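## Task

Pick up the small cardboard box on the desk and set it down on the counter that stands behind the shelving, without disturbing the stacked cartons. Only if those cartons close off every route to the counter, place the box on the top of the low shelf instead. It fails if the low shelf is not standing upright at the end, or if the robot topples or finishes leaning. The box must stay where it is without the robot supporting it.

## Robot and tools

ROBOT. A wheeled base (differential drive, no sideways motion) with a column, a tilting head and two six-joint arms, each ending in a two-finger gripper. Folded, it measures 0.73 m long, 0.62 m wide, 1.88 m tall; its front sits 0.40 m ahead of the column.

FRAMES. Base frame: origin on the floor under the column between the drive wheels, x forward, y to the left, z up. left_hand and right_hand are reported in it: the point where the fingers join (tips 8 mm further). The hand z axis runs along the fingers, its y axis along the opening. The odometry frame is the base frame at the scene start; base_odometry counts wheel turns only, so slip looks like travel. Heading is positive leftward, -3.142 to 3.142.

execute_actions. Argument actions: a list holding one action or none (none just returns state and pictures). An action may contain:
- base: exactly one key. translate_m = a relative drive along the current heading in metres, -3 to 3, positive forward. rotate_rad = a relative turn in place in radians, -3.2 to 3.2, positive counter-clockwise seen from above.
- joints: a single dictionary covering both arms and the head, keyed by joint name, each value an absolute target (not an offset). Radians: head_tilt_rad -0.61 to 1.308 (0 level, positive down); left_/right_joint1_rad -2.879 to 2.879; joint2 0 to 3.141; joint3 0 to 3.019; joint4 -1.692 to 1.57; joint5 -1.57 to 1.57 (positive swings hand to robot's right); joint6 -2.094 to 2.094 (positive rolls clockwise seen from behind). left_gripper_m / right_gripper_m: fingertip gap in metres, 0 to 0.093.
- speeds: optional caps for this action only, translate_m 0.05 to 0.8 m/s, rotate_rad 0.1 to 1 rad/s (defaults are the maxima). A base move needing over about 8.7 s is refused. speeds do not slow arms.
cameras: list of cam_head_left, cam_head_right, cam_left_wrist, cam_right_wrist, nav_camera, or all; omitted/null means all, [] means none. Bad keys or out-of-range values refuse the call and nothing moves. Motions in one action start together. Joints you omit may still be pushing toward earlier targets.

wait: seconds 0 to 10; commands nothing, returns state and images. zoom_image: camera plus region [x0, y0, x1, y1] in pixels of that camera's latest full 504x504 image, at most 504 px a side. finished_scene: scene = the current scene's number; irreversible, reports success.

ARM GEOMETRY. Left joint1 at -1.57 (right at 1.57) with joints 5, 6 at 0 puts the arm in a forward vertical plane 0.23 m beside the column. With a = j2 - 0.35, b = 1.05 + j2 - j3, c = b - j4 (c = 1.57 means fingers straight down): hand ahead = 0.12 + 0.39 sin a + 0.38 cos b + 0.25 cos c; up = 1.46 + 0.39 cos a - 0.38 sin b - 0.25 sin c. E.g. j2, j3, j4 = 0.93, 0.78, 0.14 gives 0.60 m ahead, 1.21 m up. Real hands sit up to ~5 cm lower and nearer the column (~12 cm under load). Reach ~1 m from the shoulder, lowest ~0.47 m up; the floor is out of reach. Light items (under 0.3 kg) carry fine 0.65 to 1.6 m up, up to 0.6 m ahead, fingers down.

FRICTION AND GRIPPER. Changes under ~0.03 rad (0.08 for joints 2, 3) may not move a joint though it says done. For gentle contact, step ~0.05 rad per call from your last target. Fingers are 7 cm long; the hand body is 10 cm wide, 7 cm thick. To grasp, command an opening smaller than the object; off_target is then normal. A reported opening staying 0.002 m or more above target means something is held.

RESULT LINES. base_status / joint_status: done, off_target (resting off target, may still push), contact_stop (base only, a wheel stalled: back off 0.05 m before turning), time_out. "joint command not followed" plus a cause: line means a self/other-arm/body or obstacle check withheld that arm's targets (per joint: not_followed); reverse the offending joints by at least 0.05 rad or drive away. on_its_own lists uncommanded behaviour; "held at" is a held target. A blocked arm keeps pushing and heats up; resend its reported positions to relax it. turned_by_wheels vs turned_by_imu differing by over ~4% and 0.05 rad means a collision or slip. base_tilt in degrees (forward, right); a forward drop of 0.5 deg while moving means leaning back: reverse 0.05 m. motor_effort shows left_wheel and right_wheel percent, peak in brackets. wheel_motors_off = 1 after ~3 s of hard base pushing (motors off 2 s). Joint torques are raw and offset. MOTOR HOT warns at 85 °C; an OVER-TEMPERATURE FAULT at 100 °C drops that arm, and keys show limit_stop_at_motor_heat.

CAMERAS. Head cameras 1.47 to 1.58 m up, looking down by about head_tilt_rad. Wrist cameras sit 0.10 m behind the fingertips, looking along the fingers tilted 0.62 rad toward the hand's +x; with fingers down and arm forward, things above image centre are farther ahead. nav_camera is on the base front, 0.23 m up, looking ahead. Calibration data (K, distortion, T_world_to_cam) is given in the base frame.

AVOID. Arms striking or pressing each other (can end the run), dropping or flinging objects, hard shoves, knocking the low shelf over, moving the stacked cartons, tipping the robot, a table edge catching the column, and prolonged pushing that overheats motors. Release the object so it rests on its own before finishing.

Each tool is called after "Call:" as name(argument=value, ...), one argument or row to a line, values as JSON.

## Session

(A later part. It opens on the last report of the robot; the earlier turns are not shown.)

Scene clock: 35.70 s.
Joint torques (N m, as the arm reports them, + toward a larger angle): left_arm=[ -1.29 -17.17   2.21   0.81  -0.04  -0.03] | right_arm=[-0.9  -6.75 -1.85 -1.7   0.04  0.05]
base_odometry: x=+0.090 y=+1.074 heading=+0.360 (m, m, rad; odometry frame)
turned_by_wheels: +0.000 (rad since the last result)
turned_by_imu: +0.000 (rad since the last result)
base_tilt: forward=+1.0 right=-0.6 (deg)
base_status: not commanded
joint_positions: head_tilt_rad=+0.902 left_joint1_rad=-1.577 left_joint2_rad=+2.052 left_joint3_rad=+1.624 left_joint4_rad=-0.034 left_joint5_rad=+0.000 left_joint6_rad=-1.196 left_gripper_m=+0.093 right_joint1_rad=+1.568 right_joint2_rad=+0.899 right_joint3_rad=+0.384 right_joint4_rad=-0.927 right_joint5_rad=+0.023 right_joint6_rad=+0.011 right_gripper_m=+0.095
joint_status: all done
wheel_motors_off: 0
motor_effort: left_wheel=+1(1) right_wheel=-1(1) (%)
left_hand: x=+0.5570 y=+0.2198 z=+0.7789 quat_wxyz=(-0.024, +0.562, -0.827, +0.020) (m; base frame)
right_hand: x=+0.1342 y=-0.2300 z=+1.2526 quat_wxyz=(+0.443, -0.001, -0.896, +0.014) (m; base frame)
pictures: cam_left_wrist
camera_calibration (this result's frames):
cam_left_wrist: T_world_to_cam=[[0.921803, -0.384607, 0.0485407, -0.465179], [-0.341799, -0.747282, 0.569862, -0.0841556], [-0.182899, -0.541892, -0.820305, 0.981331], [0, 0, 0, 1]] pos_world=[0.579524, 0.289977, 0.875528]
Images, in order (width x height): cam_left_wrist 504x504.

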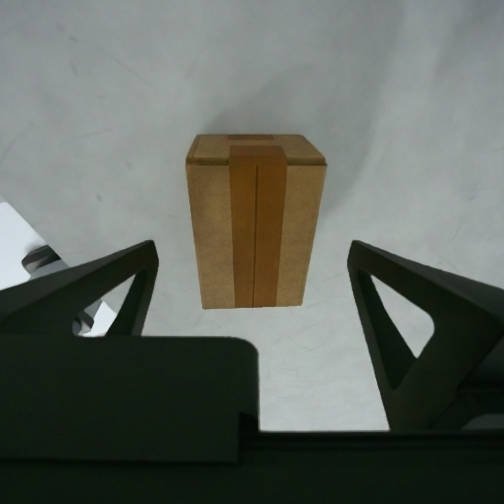

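Call:
execute_actions(
  actions=[
    {"base": {"translate_m": 0.013}},
  ],
  cameras=["cam_left_wrist"],
)

Call:
execute_actions(
  actions=[
    {"joints": {"left_joint2_rad": 2.1}},
  ],
  cameras=["cam_left_wrist"],
)

Scene clock: 36.83 s.
Joint torques (N m, as the arm reports them, + toward a larger angle): left_arm=[ -1.66 -17.54   1.77   0.79  -0.04  -0.02] | right_arm=[-0.81 -6.68 -1.85 -1.74  0.08  0.03]
base_odometry: x=+0.102 y=+1.079 heading=+0.359 (m, m, rad; odometry frame)
turned_by_wheels: -0.001 (rad since the last result)
turned_by_imu: -0.001 (rad since the last result)
base_tilt: forward=+1.0 right=-0.6 (deg)
base_status: done
joint_positions: head_tilt_rad=+0.902 left_joint1_rad=-1.577 left_joint2_rad=+2.055 left_joint3_rad=+1.629 left_joint4_rad=-0.034 left_joint5_rad=+0.000 left_joint6_rad=-1.196 left_gripper_m=+0.093 right_joint1_rad=+1.568 right_joint2_rad=+0.899 right_joint3_rad=+0.386 right_joint4_rad=-0.927 right_joint5_rad=+0.023 right_joint6_rad=+0.011 right_gripper_m=+0.095
joint_status: not commanded
wheel_motors_off: 0
motor_effort: left_wheel=-1(46) right_wheel=+1(35) (%)
left_hand: x=+0.5578 y=+0.2198 z=+0.7777 quat_wxyz=(-0.025, +0.562, -0.827, +0.020) (m; base frame)
right_hand: x=+0.1352 y=-0.2300 z=+1.2523 quat_wxyz=(+0.442, -0.001, -0.897, +0.014) (m; base frame)
pictures: cam_left_wrist
camera_calibration (this result's frames):
cam_left_wrist: T_world_to_cam=[[0.921731, -0.3846, 0.0499489, -0.466893], [-0.342662, -0.747282, 0.569344, -0.0823116], [-0.181643, -0.541897, -0.820581, 0.979975], [0, 0, 0, 1]] pos_world=[0.58015, 0.289969, 0.874333]
Images, in order (width x height): cam_left_wrist 504x504.

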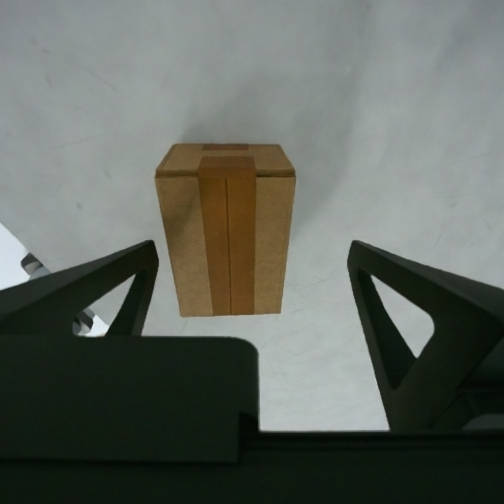

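Scene clock: 37.53 s.
Joint torques (N m, as the arm reports them, + toward a larger angle): left_arm=[ -1.04 -16.12   1.38   0.65  -0.05  -0.03] | right_arm=[-1.26 -7.15 -1.88 -1.75  0.07  0.04]
base_odometry: x=+0.102 y=+1.079 heading=+0.359 (m, m, rad; odometry frame)
turned_by_wheels: +0.000 (rad since the last result)
turned_by_imu: +0.000 (rad since the last result)
base_tilt: forward=+1.0 right=-0.5 (deg)
base_status: not commanded
joint_positions: head_tilt_rad=+0.902 left_joint1_rad=-1.577 left_joint2_rad=+2.089 left_joint3_rad=+1.629 left_joint4_rad=-0.034 left_joint5_rad=+0.000 left_joint6_rad=-1.196 left_gripper_m=+0.093 right_joint1_rad=+1.568 right_joint2_rad=+0.899 right_joint3_rad=+0.386 right_joint4_rad=-0.927 right_joint5_rad=+0.023 right_joint6_rad=+0.011 right_gripper_m=+0.095
joint_status: all done
wheel_motors_off: 0
motor_effort: left_wheel=-1(1) right_wheel=+1(1) (%)
left_hand: x=+0.5345 y=+0.2198 z=+0.7634 quat_wxyz=(-0.011, +0.562, -0.827, +0.010) (m; base frame)
right_hand: x=+0.1352 y=-0.2300 z=+1.2523 quat_wxyz=(+0.442, -0.001, -0.897, +0.014) (m; base frame)
pictures: cam_left_wrist
camera_calibration (this result's frames):
cam_left_wrist: T_world_to_cam=[[0.92283, -0.384759, 0.0185961, -0.421334], [-0.323267, -0.747282, 0.580576, -0.101075], [-0.209485, -0.541784, -0.813994, 0.97381], [0, 0, 0, 1]] pos_world=[0.560144, 0.289951, 0.859192]
Images, in order (width x height): cam_left_wrist 504x504.

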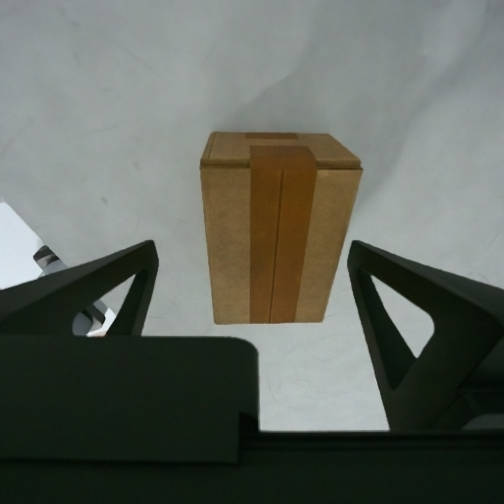

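Call:
execute_actions(
  actions=[
    {"base": {"translate_m": 0.022}},
  ],
  cameras=["cam_left_wrist"],
)

Call:
execute_actions(
  actions=[
    {"joints": {"left_joint2_rad": 2.135}},
  ],
  cameras=["cam_left_wrist", "cam_head_left"],
)

Scene clock: 41.07 s.
Joint torques (N m, as the arm reports them, + toward a larger angle): left_arm=[ -1.57 -16.73   1.17   0.7   -0.05  -0.03] | right_arm=[-1.25 -6.94 -1.91 -1.77  0.05  0.03]
base_odometry: x=+0.123 y=+1.086 heading=+0.358 (m, m, rad; odometry frame)
turned_by_wheels: -0.001 (rad since the last result)
turned_by_imu: -0.001 (rad since the last result)
base_tilt: forward=+1.0 right=-0.6 (deg)
base_status: done
joint_positions: head_tilt_rad=+0.902 left_joint1_rad=-1.577 left_joint2_rad=+2.090 left_joint3_rad=+1.633 left_joint4_rad=-0.034 left_joint5_rad=+0.000 left_joint6_rad=-1.196 left_gripper_m=+0.093 right_joint1_rad=+1.568 right_joint2_rad=+0.899 right_joint3_rad=+0.386 right_joint4_rad=-0.927 right_joint5_rad=+0.023 right_joint6_rad=+0.011 right_gripper_m=+0.095
joint_status: not commanded
wheel_motors_off: 0
motor_effort: left_wheel=-1(51) right_wheel=+1(39) (%)
left_hand: x=+0.5358 y=+0.2198 z=+0.7630 quat_wxyz=(-0.012, +0.562, -0.827, +0.011) (m; base frame)
right_hand: x=+0.1350 y=-0.2300 z=+1.2523 quat_wxyz=(+0.442, -0.001, -0.897, +0.014) (m; base frame)
pictures: cam_left_wrist
camera_calibration (this result's frames):
cam_left_wrist: T_world_to_cam=[[0.922789, -0.384749, 0.0207108, -0.424178], [-0.324586, -0.747282, 0.579839, -0.0991615], [-0.207616, -0.541792, -0.814467, 0.973159], [0, 0, 0, 1]] pos_world=[0.561283, 0.289946, 0.858889]
Images, in order (width x height): cam_left_wrist 504x504.

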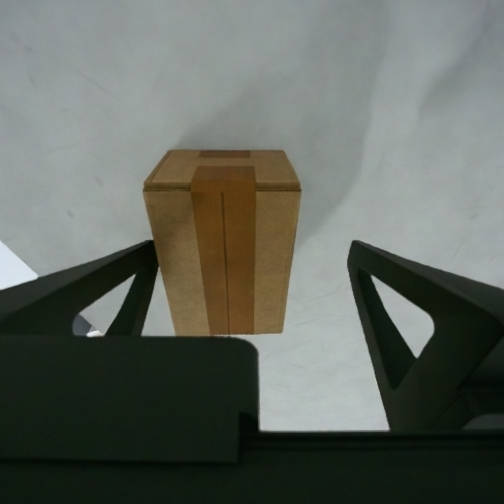

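Scene clock: 41.77 s.
Joint torques (N m, as the arm reports them, + toward a larger angle): left_arm=[ -1.33 -15.58   0.87   0.71  -0.04  -0.03] | right_arm=[-1.35 -6.79 -1.92 -1.79  0.04  0.05]
base_odometry: x=+0.123 y=+1.086 heading=+0.358 (m, m, rad; odometry frame)
turned_by_wheels: +0.000 (rad since the last result)
turned_by_imu: +0.000 (rad since the last result)
base_tilt: forward=+1.0 right=-0.5 (deg)
base_status: not commanded
joint_positions: head_tilt_rad=+0.902 left_joint1_rad=-1.577 left_joint2_rad=+2.124 left_joint3_rad=+1.633 left_joint4_rad=-0.034 left_joint5_rad=+0.000 left_joint6_rad=-1.196 left_gripper_m=+0.093 right_joint1_rad=+1.568 right_joint2_rad=+0.899 right_joint3_rad=+0.386 right_joint4_rad=-0.927 right_joint5_rad=+0.023 right_joint6_rad=+0.011 right_gripper_m=+0.095
joint_status: all done
wheel_motors_off: 0
motor_effort: left_wheel=+0(1) right_wheel=+1(1) (%)
left_hand: x=+0.5121 y=+0.2198 z=+0.7494 quat_wxyz=(+0.002, +0.562, -0.827, +0.001) (m; base frame)
right_hand: x=+0.1350 y=-0.2300 z=+1.2523 quat_wxyz=(+0.442, -0.001, -0.897, +0.014) (m; base frame)
pictures: cam_head_left, cam_left_wrist
camera_calibration (this result's frames):
cam_head_left: T_world_to_cam=[[0.038485, -0.998231, -0.0453234, 0.0960014], [-0.839649, -0.00771357, -0.543075, 0.875782], [0.541764, 0.058956, -0.83846, 1.20013], [0, 0, 0, 1]] pos_world=[0.0814681, 0.0318321, 1.48623]
cam_left_wrist: T_world_to_cam=[[0.922894, -0.384905, -0.010661, -0.378469], [-0.304845, -0.747286, 0.590452, -0.117064], [-0.235235, -0.541675, -0.807002, 0.965687], [0, 0, 0, 1]] pos_world=[0.540764, 0.289933, 0.844397]
Images, in order (width x height): cam_head_left 504x504, cam_left_wrist 504x504.

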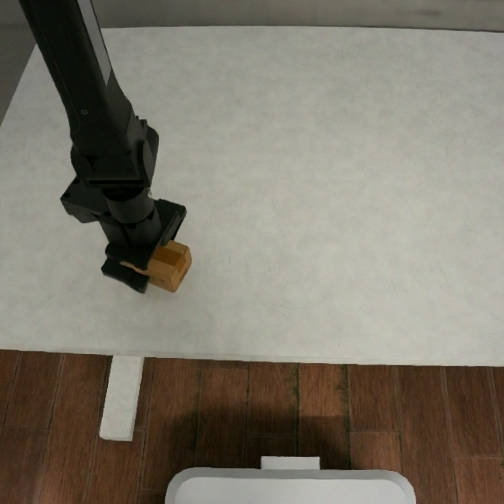

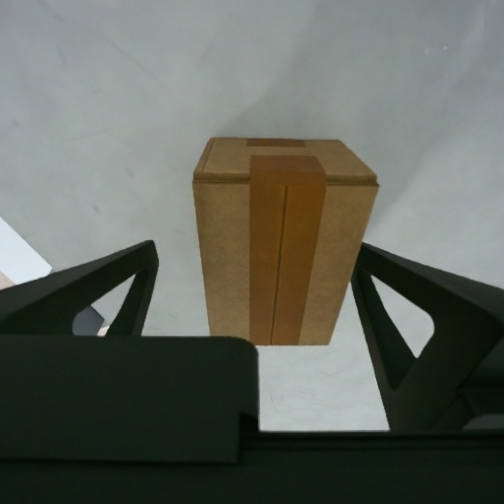

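Call:
execute_actions(
  actions=[
    {"joints": {"left_gripper_m": 0.04}},
  ],
  cameras=["cam_left_wrist"],
)

Scene clock: 42.53 s.
Joint torques (N m, as the arm reports them, + toward a larger angle): left_arm=[ -1.05 -16.24   0.72   0.63  -0.04  -0.02] | right_arm=[-1.25 -6.93 -1.96 -1.7   0.06  0.03]
base_odometry: x=+0.123 y=+1.086 heading=+0.358 (m, m, rad; odometry frame)
turned_by_wheels: +0.000 (rad since the last result)
turned_by_imu: +0.000 (rad since the last result)
base_tilt: forward=+1.0 right=-0.5 (deg)
base_status: not commanded
joint_positions: head_tilt_rad=+0.902 left_joint1_rad=-1.577 left_joint2_rad=+2.124 left_joint3_rad=+1.633 left_joint4_rad=-0.034 left_joint5_rad=+0.000 left_joint6_rad=-1.196 left_gripper_m=+0.059 right_joint1_rad=+1.568 right_joint2_rad=+0.899 right_joint3_rad=+0.386 right_joint4_rad=-0.927 right_joint5_rad=+0.023 right_joint6_rad=+0.011 right_gripper_m=+0.095
joint_status: left_gripper_m off_target (ended at +0.059, target +0.040)
wheel_motors_off: 0
motor_effort: left_wheel=-1(1) right_wheel=+1(1) (%)
left_hand: x=+0.5122 y=+0.2198 z=+0.7494 quat_wxyz=(+0.002, +0.562, -0.827, +0.002) (m; base frame)
right_hand: x=+0.1350 y=-0.2300 z=+1.2523 quat_wxyz=(+0.442, -0.001, -0.897, +0.014) (m; base frame)
pictures: cam_left_wrist
camera_calibration (this result's frames):
cam_left_wrist: T_world_to_cam=[[0.922899, -0.384904, -0.0103085, -0.378823], [-0.305069, -0.747286, 0.590337, -0.116834], [-0.234926, -0.541676, -0.807091, 0.965617], [0, 0, 0, 1]] pos_world=[0.540821, 0.289933, 0.844408]
Images, in order (width x height): cam_left_wrist 504x504.

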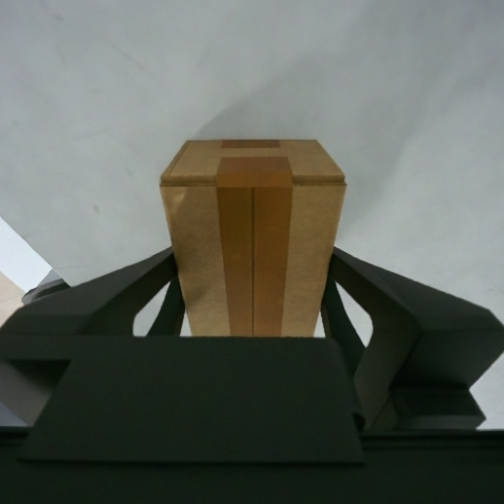

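Call:
execute_actions(
  actions=[
    {"joints": {"left_joint2_rad": 1.7, "left_joint3_rad": 1.2, "left_joint4_rad": -0.03}},
  ],
  cameras=["cam_left_wrist"],
)

Call:
execute_actions(
  actions=[
    {"base": {"rotate_rad": -1.078}, "joints": {"left_joint2_rad": 0.9, "left_joint3_rad": 0.4, "left_joint4_rad": -0.03, "left_joint6_rad": 0.0, "head_tilt_rad": 0.4}},
  ],
  cameras=["cam_left_wrist", "cam_head_left", "cam_right_wrist"],
)

Scene clock: 46.17 s.
Joint torques (N m, as the arm reports them, + toward a larger angle): left_arm=[ -1.18 -16.     0.81   0.51  -0.04  -0.03] | right_arm=[-1.44 -6.97 -1.91 -1.71  0.01  0.04]
base_odometry: x=+0.123 y=+1.086 heading=+0.358 (m, m, rad; odometry frame)
turned_by_wheels: +0.000 (rad since the last result)
turned_by_imu: -0.001 (rad since the last result)
base_tilt: forward=+0.9 right=-0.6 (deg)
base_status: not commanded
joint_positions: head_tilt_rad=+0.902 left_joint1_rad=-1.577 left_joint2_rad=+1.690 left_joint3_rad=+1.202 left_joint4_rad=-0.030 left_joint5_rad=+0.000 left_joint6_rad=-1.196 left_gripper_m=+0.059 right_joint1_rad=+1.568 right_joint2_rad=+0.899 right_joint3_rad=+0.386 right_joint4_rad=-0.927 right_joint5_rad=+0.023 right_joint6_rad=+0.011 right_gripper_m=+0.095
joint_status: all done
wheel_motors_off: 0
motor_effort: left_wheel=+0(1) right_wheel=+1(1) (%)
left_hand: x=+0.5138 y=+0.2206 z=+0.9153 quat_wxyz=(-0.001, +0.562, -0.827, +0.004) (m; base frame)
right_hand: x=+0.1350 y=-0.2300 z=+1.2523 quat_wxyz=(+0.442, -0.001, -0.897, +0.014) (m; base frame)
pictures: cam_left_wrist
camera_calibration (this result's frames):
cam_left_wrist: T_world_to_cam=[[0.922964, -0.38487, -0.00361115, -0.384446], [-0.309312, -0.747284, 0.588126, -0.209466], [-0.229051, -0.541702, -0.808761, 1.09886], [0, 0, 0, 1]] pos_world=[0.541733, 0.29076, 1.01052]
Images, in order (width x height): cam_left_wrist 504x504.

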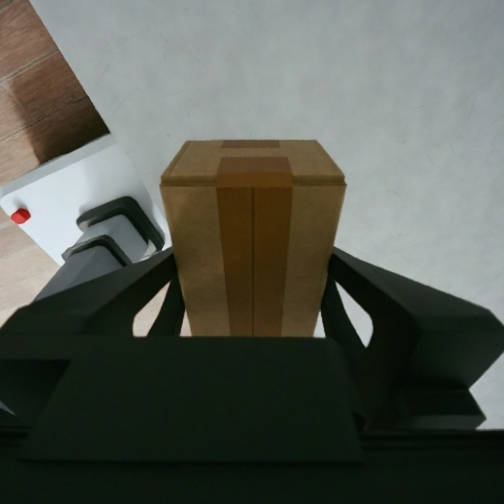

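Scene clock: 48.83 s.
Joint torques (N m, as the arm reports them, + toward a larger angle): left_arm=[ -1.36 -10.5    0.58   0.57   0.06   0.1 ] | right_arm=[-1.17 -6.92 -1.92 -1.77  0.03  0.04]
base_odometry: x=+0.123 y=+1.087 heading=-0.719 (m, m, rad; odometry frame)
turned_by_wheels: -1.077 (rad since the last result)
turned_by_imu: -1.078 (rad since the last result)
base_tilt: forward=+1.1 right=-0.6 (deg)
base_status: done
joint_positions: head_tilt_rad=+0.419 left_joint1_rad=-1.574 left_joint2_rad=+0.914 left_joint3_rad=+0.402 left_joint4_rad=-0.030 left_joint5_rad=+0.000 left_joint6_rad=-0.008 left_gripper_m=+0.059 right_joint1_rad=+1.568 right_joint2_rad=+0.899 right_joint3_rad=+0.386 right_joint4_rad=-0.927 right_joint5_rad=+0.023 right_joint6_rad=+0.011 right_gripper_m=+0.095
joint_status: all done
wheel_motors_off: 0
motor_effort: left_wheel=+6(52) right_wheel=-6(61) (%)
left_hand: x=+0.3308 y=+0.2232 z=+1.1528 quat_wxyz=(+0.009, +0.003, -1.000, +0.001) (m; base frame)
right_hand: x=+0.1350 y=-0.2300 z=+1.2523 quat_wxyz=(+0.442, -0.001, -0.897, +0.014) (m; base frame)
pictures: cam_head_left, cam_left_wrist, cam_right_wrist
camera_calibration (this result's frames):
cam_head_left: T_world_to_cam=[[0.0551471, -0.998231, -0.0222284, 0.0596019], [-0.490799, -0.00771357, -0.871239, 1.36371], [0.869526, 0.058956, -0.490356, 0.64766], [0, 0, 0, 1]] pos_world=[0.102864, 0.0318321, 1.50703]
cam_left_wrist: T_world_to_cam=[[-0.0108594, -0.999911, -0.00773539, 0.237245], [-0.799211, 0.00403008, 0.601037, -0.424303], [-0.600952, 0.0127091, -0.799184, 1.23867], [0, 0, 0, 1]] pos_world=[0.407853, 0.223191, 1.24679]
cam_right_wrist: T_world_to_cam=[[0.011022, -0.999219, 0.0379554, -0.281023], [-0.0245771, 0.0376755, 0.998988, -1.23944], [-0.999637, -0.0119437, -0.0241426, 0.283863], [0, 0, 0, 1]] pos_world=[0.256395, -0.230717, 1.2557]
Images, in order (width x height): cam_head_left 504x504, cam_left_wrist 504x504, cam_right_wrist 504x504.

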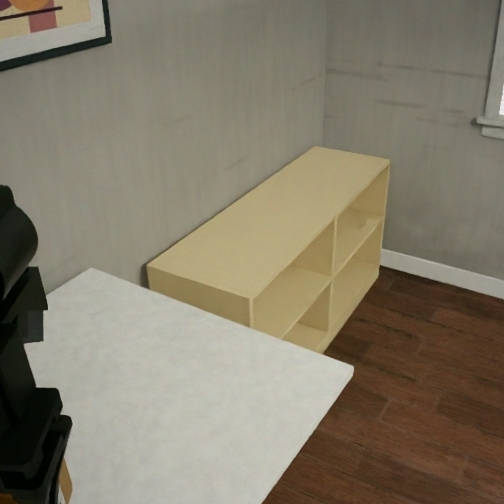

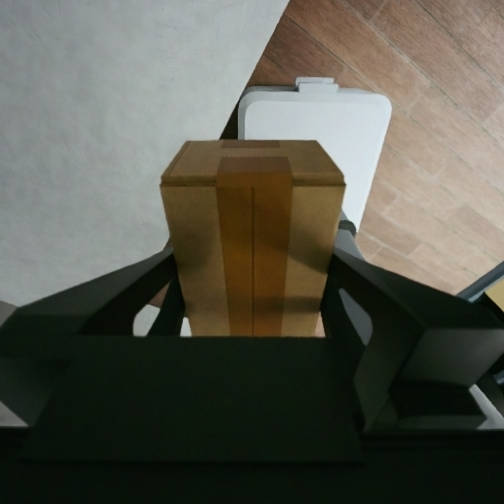

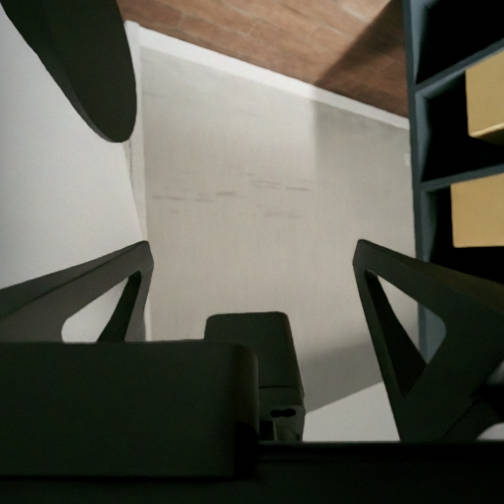

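Call:
execute_actions(
  actions=[
    {"base": {"translate_m": -0.94}},
  ],
  cameras=["cam_right_wrist", "cam_head_left"],
)

Call:
execute_actions(
  actions=[
    {"base": {"rotate_rad": -2.15}, "speeds": {"rotate_rad": 0.8}},
  ],
  cameras=["cam_head_left", "cam_head_right", "nav_camera"],
)

Scene clock: 52.20 s.
Joint torques (N m, as the arm reports them, + toward a larger angle): left_arm=[ -1.33 -10.     1.25   0.49   0.06   0.1 ] | right_arm=[-1.02 -7.05 -1.55 -1.86  0.04  0.03]
base_odometry: x=-0.584 y=+1.706 heading=-0.719 (m, m, rad; odometry frame)
turned_by_wheels: +0.000 (rad since the last result)
turned_by_imu: -0.004 (rad since the last result)
base_tilt: forward=+1.0 right=-0.5 (deg)
base_status: done
joint_positions: head_tilt_rad=+0.418 left_joint1_rad=-1.574 left_joint2_rad=+0.912 left_joint3_rad=+0.397 left_joint4_rad=-0.030 left_joint5_rad=+0.000 left_joint6_rad=-0.008 left_gripper_m=+0.059 right_joint1_rad=+1.568 right_joint2_rad=+0.899 right_joint3_rad=+0.383 right_joint4_rad=-0.927 right_joint5_rad=+0.023 right_joint6_rad=+0.011 right_gripper_m=+0.095
joint_status: not commanded
wheel_motors_off: 0
motor_effort: left_wheel=+0(67) right_wheel=+1(63) (%)
left_hand: x=+0.3281 y=+0.2232 z=+1.1532 quat_wxyz=(+0.011, +0.003, -1.000, +0.001) (m; base frame)
right_hand: x=+0.1333 y=-0.2300 z=+1.2529 quat_wxyz=(+0.444, -0.001, -0.896, +0.014) (m; base frame)
pictures: cam_head_left, cam_right_wrist
camera_calibration (this result's frames):
cam_head_left: T_world_to_cam=[[0.0551575, -0.998231, -0.0222025, 0.0595616], [-0.49039, -0.00771357, -0.871469, 1.36405], [0.869756, 0.058956, -0.489948, 0.647021], [0, 0, 0, 1]] pos_world=[0.10288, 0.0318321, 1.50705]
cam_right_wrist: T_world_to_cam=[[0.0111298, -0.999219, 0.037917, -0.28099], [-0.021528, 0.0376711, 0.999058, -1.24056], [-0.999706, -0.0119356, -0.0210919, 0.278445], [0, 0, 0, 1]] pos_world=[0.254784, -0.230714, 1.25592]
Images, in order (width x height): cam_head_left 504x504, cam_right_wrist 504x504.

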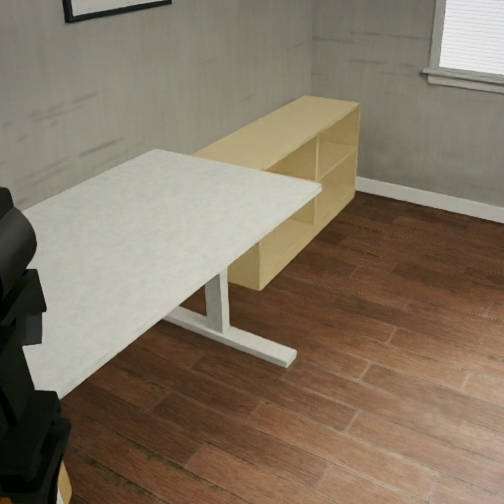

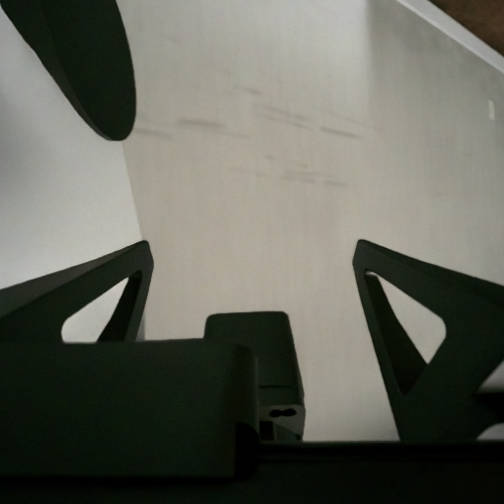

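Scene clock: 56.27 s.
Joint torques (N m, as the arm reports them, + toward a larger angle): left_arm=[ -1.4  -10.28   1.05   0.55   0.06   0.09] | right_arm=[-1.31 -6.98 -1.7  -1.69  0.04  0.05]
base_odometry: x=-0.584 y=+1.706 heading=-2.868 (m, m, rad; odometry frame)
turned_by_wheels: -2.149 (rad since the last result)
turned_by_imu: -2.156 (rad since the last result)
base_tilt: forward=+1.1 right=-0.5 (deg)
base_status: done
joint_positions: head_tilt_rad=+0.418 left_joint1_rad=-1.574 left_joint2_rad=+0.912 left_joint3_rad=+0.397 left_joint4_rad=-0.030 left_joint5_rad=+0.000 left_joint6_rad=-0.008 left_gripper_m=+0.059 right_joint1_rad=+1.568 right_joint2_rad=+0.899 right_joint3_rad=+0.383 right_joint4_rad=-0.927 right_joint5_rad=+0.023 right_joint6_rad=+0.011 right_gripper_m=+0.095
joint_status: not commanded
wheel_motors_off: 0
motor_effort: left_wheel=+6(63) right_wheel=-6(52) (%)
left_hand: x=+0.3281 y=+0.2232 z=+1.1532 quat_wxyz=(+0.011, +0.003, -1.000, +0.001) (m; base frame)
right_hand: x=+0.1336 y=-0.2300 z=+1.2528 quat_wxyz=(+0.443, -0.001, -0.896, +0.014) (m; base frame)
pictures: cam_head_left, cam_head_right, nav_camera
camera_calibration (this result's frames):
cam_head_left: T_world_to_cam=[[0.0551575, -0.998231, -0.0222025, 0.0595616], [-0.49039, -0.00771357, -0.871469, 1.36405], [0.869756, 0.058956, -0.489948, 0.647021], [0, 0, 0, 1]] pos_world=[0.10288, 0.0318321, 1.50705]
cam_head_right: T_world_to_cam=[[0.0388524, -0.999046, -0.0199284, -0.0141355], [-0.491672, -0.00175111, -0.870779, 1.36667], [0.869913, 0.0436301, -0.491271, 0.642723], [0, 0, 0, 1]] pos_world=[0.113388, -0.0397709, 1.50553]
Images, in order (width x height): cam_head_left 504x504, cam_head_right 504x504, nav_camera 504x504.

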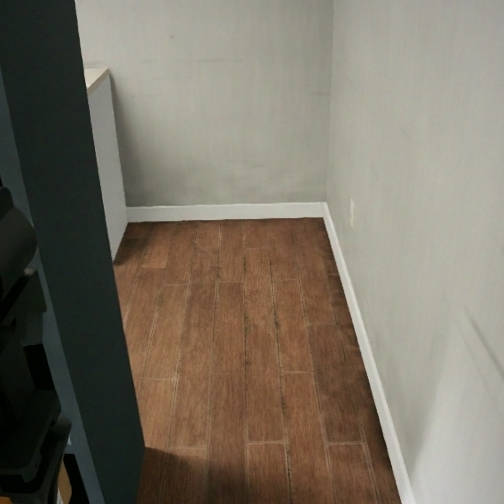

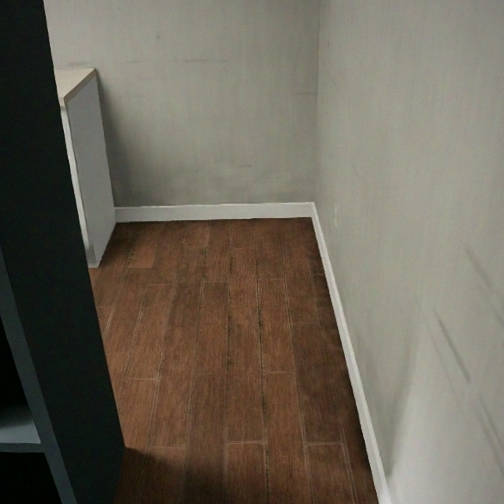

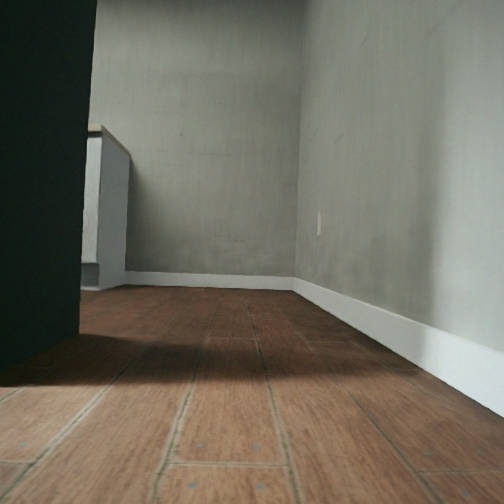

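Call:
execute_actions(
  actions=[
    {"base": {"rotate_rad": 0.055}},
  ],
  cameras=[],
)

Call:
execute_actions(
  actions=[
    {"base": {"translate_m": 0.75}, "joints": {"head_tilt_rad": 0.6}},
  ],
  cameras=["cam_head_left", "cam_head_right", "nav_camera"],
)

Scene clock: 60.23 s.
Joint torques (N m, as the arm reports them, + toward a larger angle): left_arm=[ -1.42 -10.26   1.     0.51   0.05   0.09] | right_arm=[-1.1  -6.78 -1.75 -1.84  0.03  0.05]
base_odometry: x=-0.584 y=+1.706 heading=-2.814 (m, m, rad; odometry frame)
turned_by_wheels: +0.054 (rad since the last result)
turned_by_imu: +0.054 (rad since the last result)
base_tilt: forward=+1.0 right=-0.5 (deg)
base_status: done
joint_positions: head_tilt_rad=+0.418 left_joint1_rad=-1.574 left_joint2_rad=+0.912 left_joint3_rad=+0.397 left_joint4_rad=-0.030 left_joint5_rad=+0.000 left_joint6_rad=-0.008 left_gripper_m=+0.059 right_joint1_rad=+1.568 right_joint2_rad=+0.899 right_joint3_rad=+0.384 right_joint4_rad=-0.927 right_joint5_rad=+0.023 right_joint6_rad=+0.011 right_gripper_m=+0.095
joint_status: not commanded
wheel_motors_off: 0
motor_effort: left_wheel=-7(21) right_wheel=+6(18) (%)
left_hand: x=+0.3281 y=+0.2232 z=+1.1532 quat_wxyz=(+0.011, +0.003, -1.000, +0.001) (m; base frame)
right_hand: x=+0.1340 y=-0.2300 z=+1.2527 quat_wxyz=(+0.443, -0.001, -0.896, +0.014) (m; base frame)
pictures: none
No camera images: the call's "cameras" was empty. Leave "cameras" out to get every camera's image.

Scene clock: 62.97 s.
Joint torques (N m, as the arm reports them, + toward a larger angle): left_arm=[ -1.43 -10.26   0.5    0.46   0.06   0.1 ] | right_arm=[-1.28 -6.22 -2.03 -1.78  0.04  0.04]
base_odometry: x=-1.295 y=+1.465 heading=-2.815 (m, m, rad; odometry frame)
turned_by_wheels: -0.001 (rad since the last result)
turned_by_imu: +0.001 (rad since the last result)
base_tilt: forward=+1.0 right=-0.5 (deg)
base_status: done
joint_positions: head_tilt_rad=+0.604 left_joint1_rad=-1.574 left_joint2_rad=+0.911 left_joint3_rad=+0.402 left_joint4_rad=-0.030 left_joint5_rad=+0.000 left_joint6_rad=-0.008 left_gripper_m=+0.059 right_joint1_rad=+1.568 right_joint2_rad=+0.899 right_joint3_rad=+0.388 right_joint4_rad=-0.927 right_joint5_rad=+0.023 right_joint6_rad=+0.011 right_gripper_m=+0.095
joint_status: all done
wheel_motors_off: 0
motor_effort: left_wheel=-2(62) right_wheel=+1(76) (%)
left_hand: x=+0.3318 y=+0.2232 z=+1.1534 quat_wxyz=(+0.008, +0.003, -1.000, +0.001) (m; base frame)
right_hand: x=+0.1360 y=-0.2301 z=+1.2520 quat_wxyz=(+0.441, -0.001, -0.897, +0.014) (m; base frame)
pictures: cam_head_left, cam_head_right, nav_camera
camera_calibration (this result's frames):
cam_head_left: T_world_to_cam=[[0.0501129, -0.998231, -0.032, 0.074902], [-0.64279, -0.00771357, -0.766004, 1.20925], [0.764402, 0.058956, -0.642039, 0.886509], [0, 0, 0, 1]] pos_world=[0.0958914, 0.0318321, 1.49786]
cam_head_right: T_world_to_cam=[[0.0345075, -0.999046, -0.026756, -0.00340373], [-0.643922, -0.00175111, -0.765089, 1.21152], [0.764312, 0.0436301, -0.643368, 0.882233], [0, 0, 0, 1]] pos_world=[0.105939, -0.0397709, 1.49443]
Images, in order (width x height): cam_head_left 504x504, cam_head_right 504x504, nav_camera 504x504.

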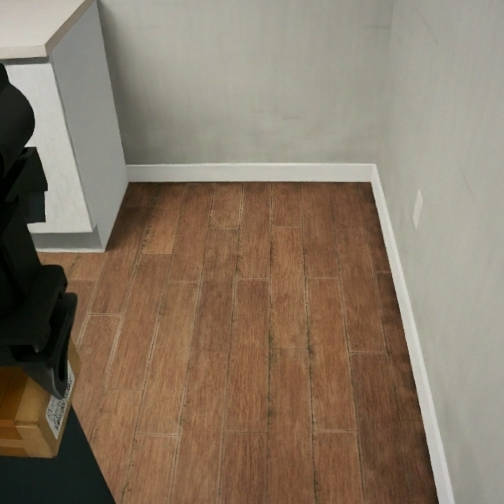

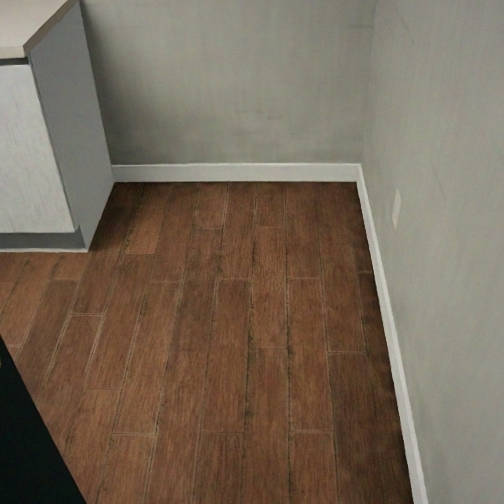

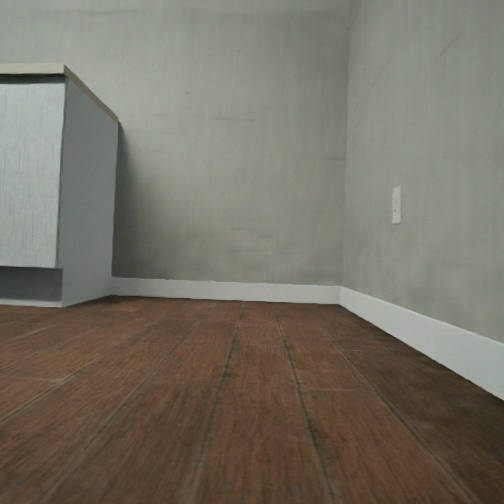

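Call:
execute_actions(
  actions=[
    {"base": {"translate_m": 1.78}},
  ],
  cameras=["nav_camera", "cam_head_right"],
)

Call:
execute_actions(
  actions=[
    {"base": {"rotate_rad": 1.15}, "speeds": {"rotate_rad": 0.8}},
  ],
  cameras=["cam_head_left", "cam_head_right", "nav_camera"],
)

Scene clock: 68.33 s.
Joint torques (N m, as the arm reports them, + toward a larger angle): left_arm=[ -1.47 -10.41   0.62   0.43   0.06   0.1 ] | right_arm=[-1.04 -6.91 -1.95 -1.72  0.04  0.04]
base_odometry: x=-2.981 y=+0.894 heading=-2.816 (m, m, rad; odometry frame)
turned_by_wheels: -0.001 (rad since the last result)
turned_by_imu: +0.003 (rad since the last result)
base_tilt: forward=+1.0 right=-0.5 (deg)
base_status: done
joint_positions: head_tilt_rad=+0.604 left_joint1_rad=-1.574 left_joint2_rad=+0.910 left_joint3_rad=+0.402 left_joint4_rad=-0.030 left_joint5_rad=+0.000 left_joint6_rad=-0.008 left_gripper_m=+0.059 right_joint1_rad=+1.568 right_joint2_rad=+0.899 right_joint3_rad=+0.386 right_joint4_rad=-0.927 right_joint5_rad=+0.023 right_joint6_rad=+0.011 right_gripper_m=+0.095
joint_status: not commanded
wheel_motors_off: 0
motor_effort: left_wheel=-1(41) right_wheel=+1(41) (%)
left_hand: x=+0.3315 y=+0.2232 z=+1.1536 quat_wxyz=(+0.008, +0.003, -1.000, +0.001) (m; base frame)
right_hand: x=+0.1352 y=-0.2300 z=+1.2523 quat_wxyz=(+0.442, -0.001, -0.897, +0.014) (m; base frame)
pictures: cam_head_right, nav_camera
camera_calibration (this result's frames):
cam_head_right: T_world_to_cam=[[0.0345022, -0.999046, -0.0267628, -0.003393], [-0.644073, -0.00175111, -0.764962, 1.21133], [0.764186, 0.0436301, -0.643519, 0.882471], [0, 0, 0, 1]] pos_world=[0.105931, -0.0397709, 1.49442]
Images, in order (width x height): cam_head_right 504x504, nav_camera 504x504.

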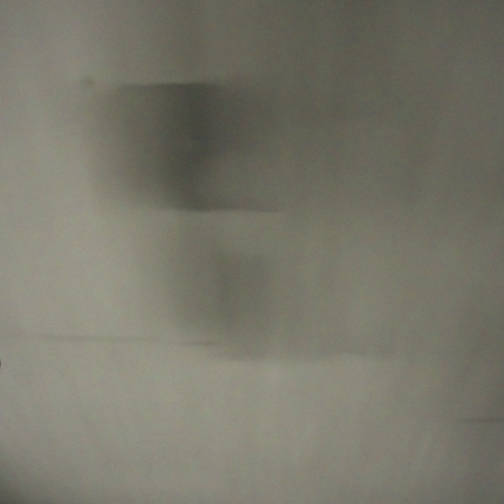

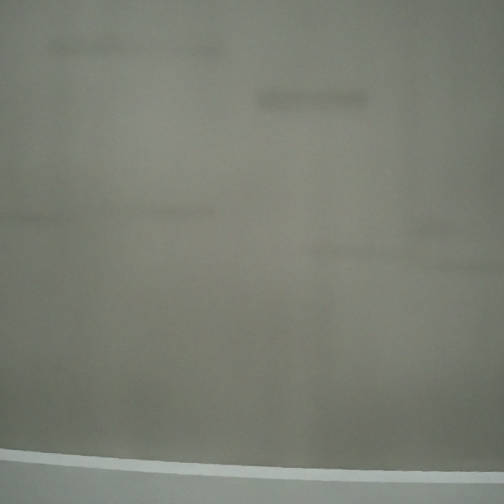

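Scene clock: 71.17 s.
Joint torques (N m, as the arm reports them, + toward a larger angle): left_arm=[ -1.47 -10.1    0.71   0.56   0.04   0.1 ] | right_arm=[-1.62 -6.94 -1.95 -1.74  0.05  0.04]
base_odometry: x=-2.981 y=+0.895 heading=-1.667 (m, m, rad; odometry frame)
turned_by_wheels: +1.149 (rad since the last result)
turned_by_imu: +1.150 (rad since the last result)
base_tilt: forward=+1.0 right=-0.5 (deg)
base_status: done
joint_positions: head_tilt_rad=+0.604 left_joint1_rad=-1.574 left_joint2_rad=+0.910 left_joint3_rad=+0.402 left_joint4_rad=-0.030 left_joint5_rad=+0.000 left_joint6_rad=-0.008 left_gripper_m=+0.059 right_joint1_rad=+1.568 right_joint2_rad=+0.899 right_joint3_rad=+0.386 right_joint4_rad=-0.927 right_joint5_rad=+0.023 right_joint6_rad=+0.011 right_gripper_m=+0.095
joint_status: not commanded
wheel_motors_off: 0
motor_effort: left_wheel=-6(62) right_wheel=+6(49) (%)
left_hand: x=+0.3315 y=+0.2232 z=+1.1536 quat_wxyz=(+0.008, +0.003, -1.000, +0.001) (m; base frame)
right_hand: x=+0.1352 y=-0.2300 z=+1.2523 quat_wxyz=(+0.442, -0.001, -0.897, +0.014) (m; base frame)
pictures: cam_head_left, cam_head_right, nav_camera
camera_calibration (this result's frames):
cam_head_left: T_world_to_cam=[[0.0501066, -0.998231, -0.0320099, 0.0749175], [-0.64294, -0.00771357, -0.765877, 1.20906], [0.764275, 0.058956, -0.642189, 0.886747], [0, 0, 0, 1]] pos_world=[0.0958831, 0.0318321, 1.49785]
cam_head_right: T_world_to_cam=[[0.0345022, -0.999046, -0.0267628, -0.00339301], [-0.644073, -0.00175111, -0.764962, 1.21133], [0.764186, 0.0436301, -0.643519, 0.882471], [0, 0, 0, 1]] pos_world=[0.105931, -0.0397709, 1.49442]
Images, in order (width x height): cam_head_left 504x504, cam_head_right 504x504, nav_camera 504x504.

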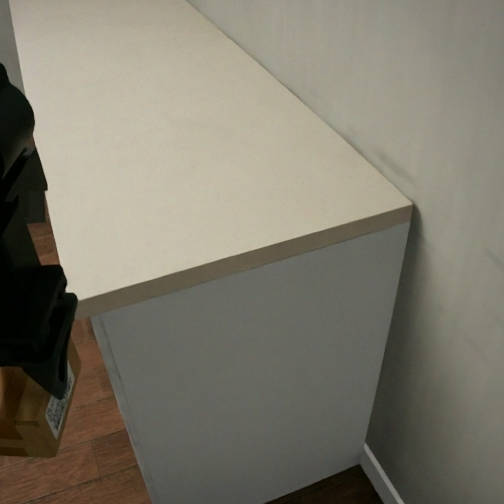

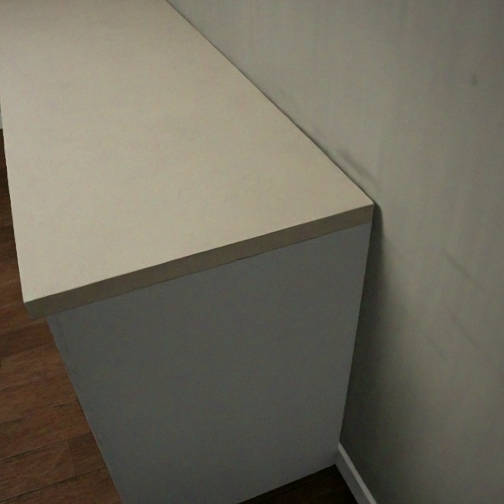

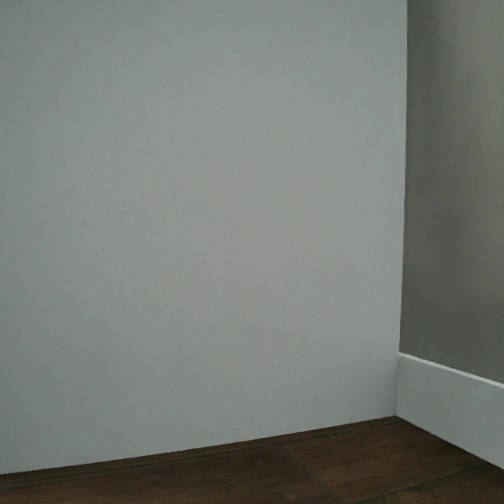

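Call:
execute_actions(
  actions=[
    {"base": {"translate_m": 0.145}, "joints": {"left_joint2_rad": 1.59, "left_joint3_rad": 1.83, "left_joint4_rad": -0.76}},
  ],
  cameras=["cam_head_left", "cam_head_right", "cam_left_wrist"],
)

Scene clock: 74.37 s.
Joint torques (N m, as the arm reports them, + toward a larger angle): left_arm=[ -1.57 -23.37   8.95   0.2    0.06   0.09] | right_arm=[-1.2  -6.68 -2.11 -1.75  0.06  0.03]
base_odometry: x=-2.995 y=+0.750 heading=-1.665 (m, m, rad; odometry frame)
turned_by_wheels: +0.002 (rad since the last result)
turned_by_imu: +0.002 (rad since the last result)
base_tilt: forward=+1.0 right=-0.5 (deg)
base_status: done
joint_positions: head_tilt_rad=+0.604 left_joint1_rad=-1.574 left_joint2_rad=+1.597 left_joint3_rad=+1.809 left_joint4_rad=-0.753 left_joint5_rad=+0.000 left_joint6_rad=-0.008 left_gripper_m=+0.059 right_joint1_rad=+1.568 right_joint2_rad=+0.899 right_joint3_rad=+0.388 right_joint4_rad=-0.927 right_joint5_rad=+0.023 right_joint6_rad=+0.011 right_gripper_m=+0.095
joint_status: all done
wheel_motors_off: 0
motor_effort: left_wheel=+3(66) right_wheel=-2(64) (%)
left_hand: x=+0.7410 y=+0.2222 z=+1.0480 quat_wxyz=(+0.009, +0.003, -1.000, +0.001) (m; base frame)
right_hand: x=+0.1362 y=-0.2301 z=+1.2519 quat_wxyz=(+0.441, -0.001, -0.897, +0.014) (m; base frame)
pictures: cam_head_left, cam_head_right, cam_left_wrist
camera_calibration (this result's frames):
cam_head_left: T_world_to_cam=[[0.0501042, -0.998231, -0.0320137, 0.0749235], [-0.642999, -0.00771357, -0.765828, 1.20899], [0.764226, 0.058956, -0.642248, 0.88684], [0, 0, 0, 1]] pos_world=[0.0958798, 0.0318321, 1.49785]
cam_head_right: T_world_to_cam=[[0.0345002, -0.999046, -0.0267654, -0.00338883], [-0.644132, -0.00175111, -0.764913, 1.21126], [0.764136, 0.0436301, -0.643578, 0.882564], [0, 0, 0, 1]] pos_world=[0.105927, -0.0397709, 1.49441]
cam_left_wrist: T_world_to_cam=[[-0.0108553, -0.999911, -0.00773887, 0.239861], [-0.79944, 0.00402956, 0.600732, -0.0330494], [-0.600647, 0.0127079, -0.799413, 1.40144], [0, 0, 0, 1]] pos_world=[0.817951, 0.222164, 1.14204]
Images, in order (width x height): cam_head_left 504x504, cam_head_right 504x504, cam_left_wrist 504x504.

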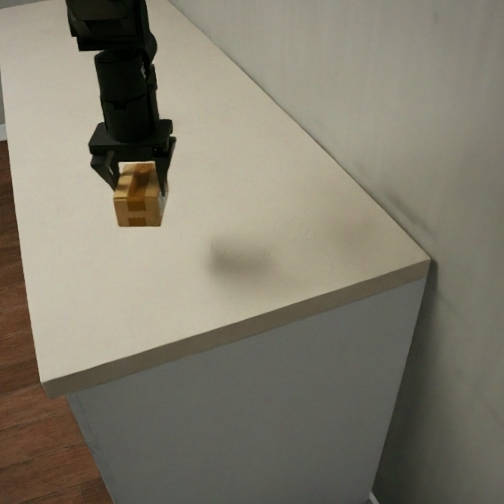

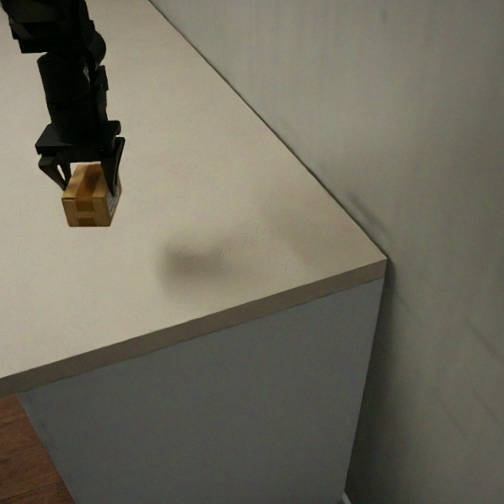

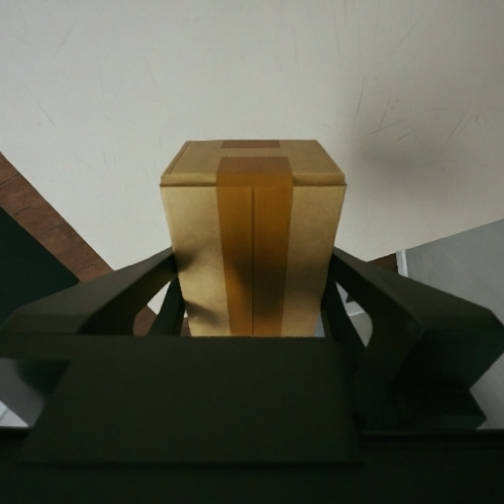

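Call:
execute_actions(
  actions=[
    {"joints": {"left_joint2_rad": 1.825, "left_joint3_rad": 2.055, "left_joint4_rad": -0.72}},
  ],
  cameras=["cam_head_left", "cam_head_right", "cam_left_wrist"],
)

Scene clock: 76.43 s.
Joint torques (N m, as the arm reports them, + toward a larger angle): left_arm=[ -1.38 -25.18   9.73   0.44   0.05   0.1 ] | right_arm=[-1.14 -7.   -2.05 -1.78  0.03  0.07]
base_odometry: x=-2.995 y=+0.750 heading=-1.665 (m, m, rad; odometry frame)
turned_by_wheels: +0.000 (rad since the last result)
turned_by_imu: +0.000 (rad since the last result)
base_tilt: forward=+1.0 right=-0.6 (deg)
base_status: not commanded
joint_positions: head_tilt_rad=+0.604 left_joint1_rad=-1.574 left_joint2_rad=+1.844 left_joint3_rad=+2.024 left_joint4_rad=-0.721 left_joint5_rad=+0.000 left_joint6_rad=-0.008 left_gripper_m=+0.059 right_joint1_rad=+1.568 right_joint2_rad=+0.899 right_joint3_rad=+0.388 right_joint4_rad=-0.927 right_joint5_rad=+0.023 right_joint6_rad=+0.011 right_gripper_m=+0.095
joint_status: all done
wheel_motors_off: 0
motor_effort: left_wheel=+4(4) right_wheel=-2(3) (%)
left_hand: x=+0.7506 y=+0.2219 z=+0.9473 quat_wxyz=(+0.008, +0.003, -1.000, +0.001) (m; base frame)
right_hand: x=+0.1362 y=-0.2301 z=+1.2519 quat_wxyz=(+0.441, -0.001, -0.897, +0.014) (m; base frame)
pictures: cam_head_left, cam_head_right, cam_left_wrist
camera_calibration (this result's frames):
cam_head_left: T_world_to_cam=[[0.0501042, -0.998231, -0.0320137, 0.0749235], [-0.642999, -0.00771357, -0.765828, 1.20899], [0.764226, 0.058956, -0.642248, 0.88684], [0, 0, 0, 1]] pos_world=[0.0958798, 0.0318321, 1.49785]
cam_head_right: T_world_to_cam=[[0.0345002, -0.999046, -0.0267654, -0.00338883], [-0.644132, -0.00175111, -0.764913, 1.21126], [0.764136, 0.0436301, -0.643578, 0.882564], [0, 0, 0, 1]] pos_world=[0.105927, -0.0397709, 1.49441]
cam_left_wrist: T_world_to_cam=[[-0.010843, -0.999911, -0.00774929, 0.238867], [-0.800127, 0.004028, 0.599817, 0.0365451], [-0.599732, 0.0127042, -0.8001, 1.32665], [0, 0, 0, 1]] pos_world=[0.827468, 0.221844, 1.04139]
Images, in order (width x height): cam_head_left 504x504, cam_head_right 504x504, cam_left_wrist 504x504.

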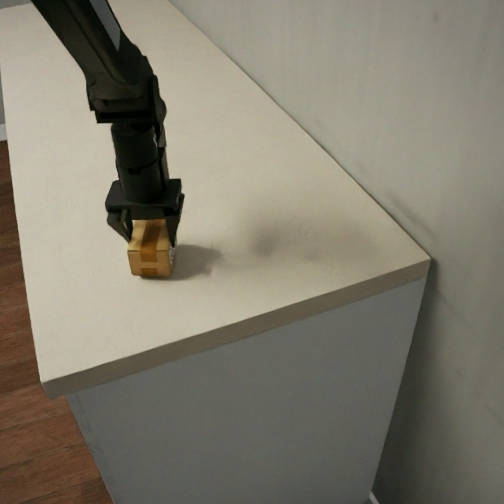

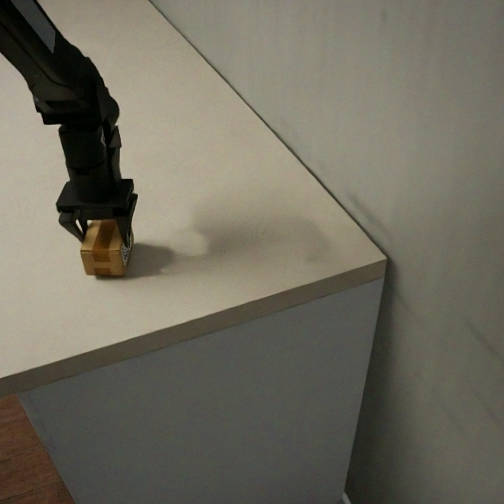

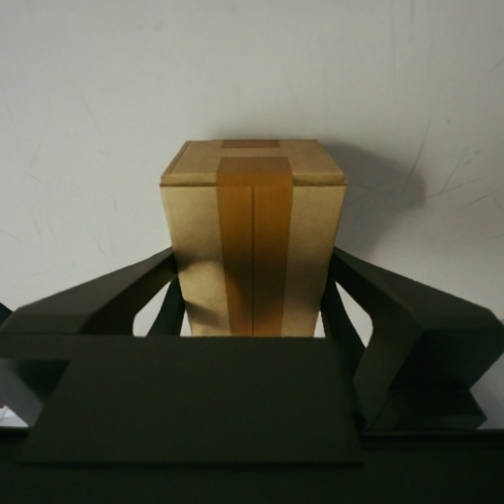

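Call:
zoom_image(
  camera="cam_head_right",
  region=[40, 190, 200, 310],
)

Region (40, 190, 200, 310) of cam_head_right's 504x504 image, scaled by 3.150, with more detail than that image has; it fills the top 378 rows of this view, and the rest is white.

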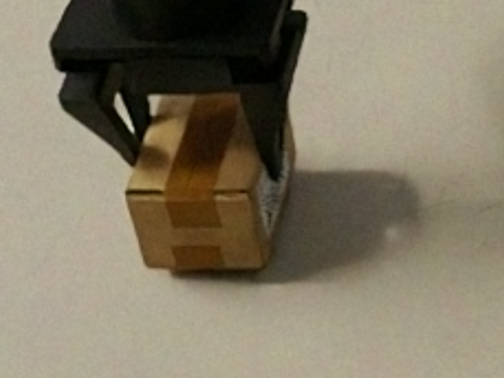

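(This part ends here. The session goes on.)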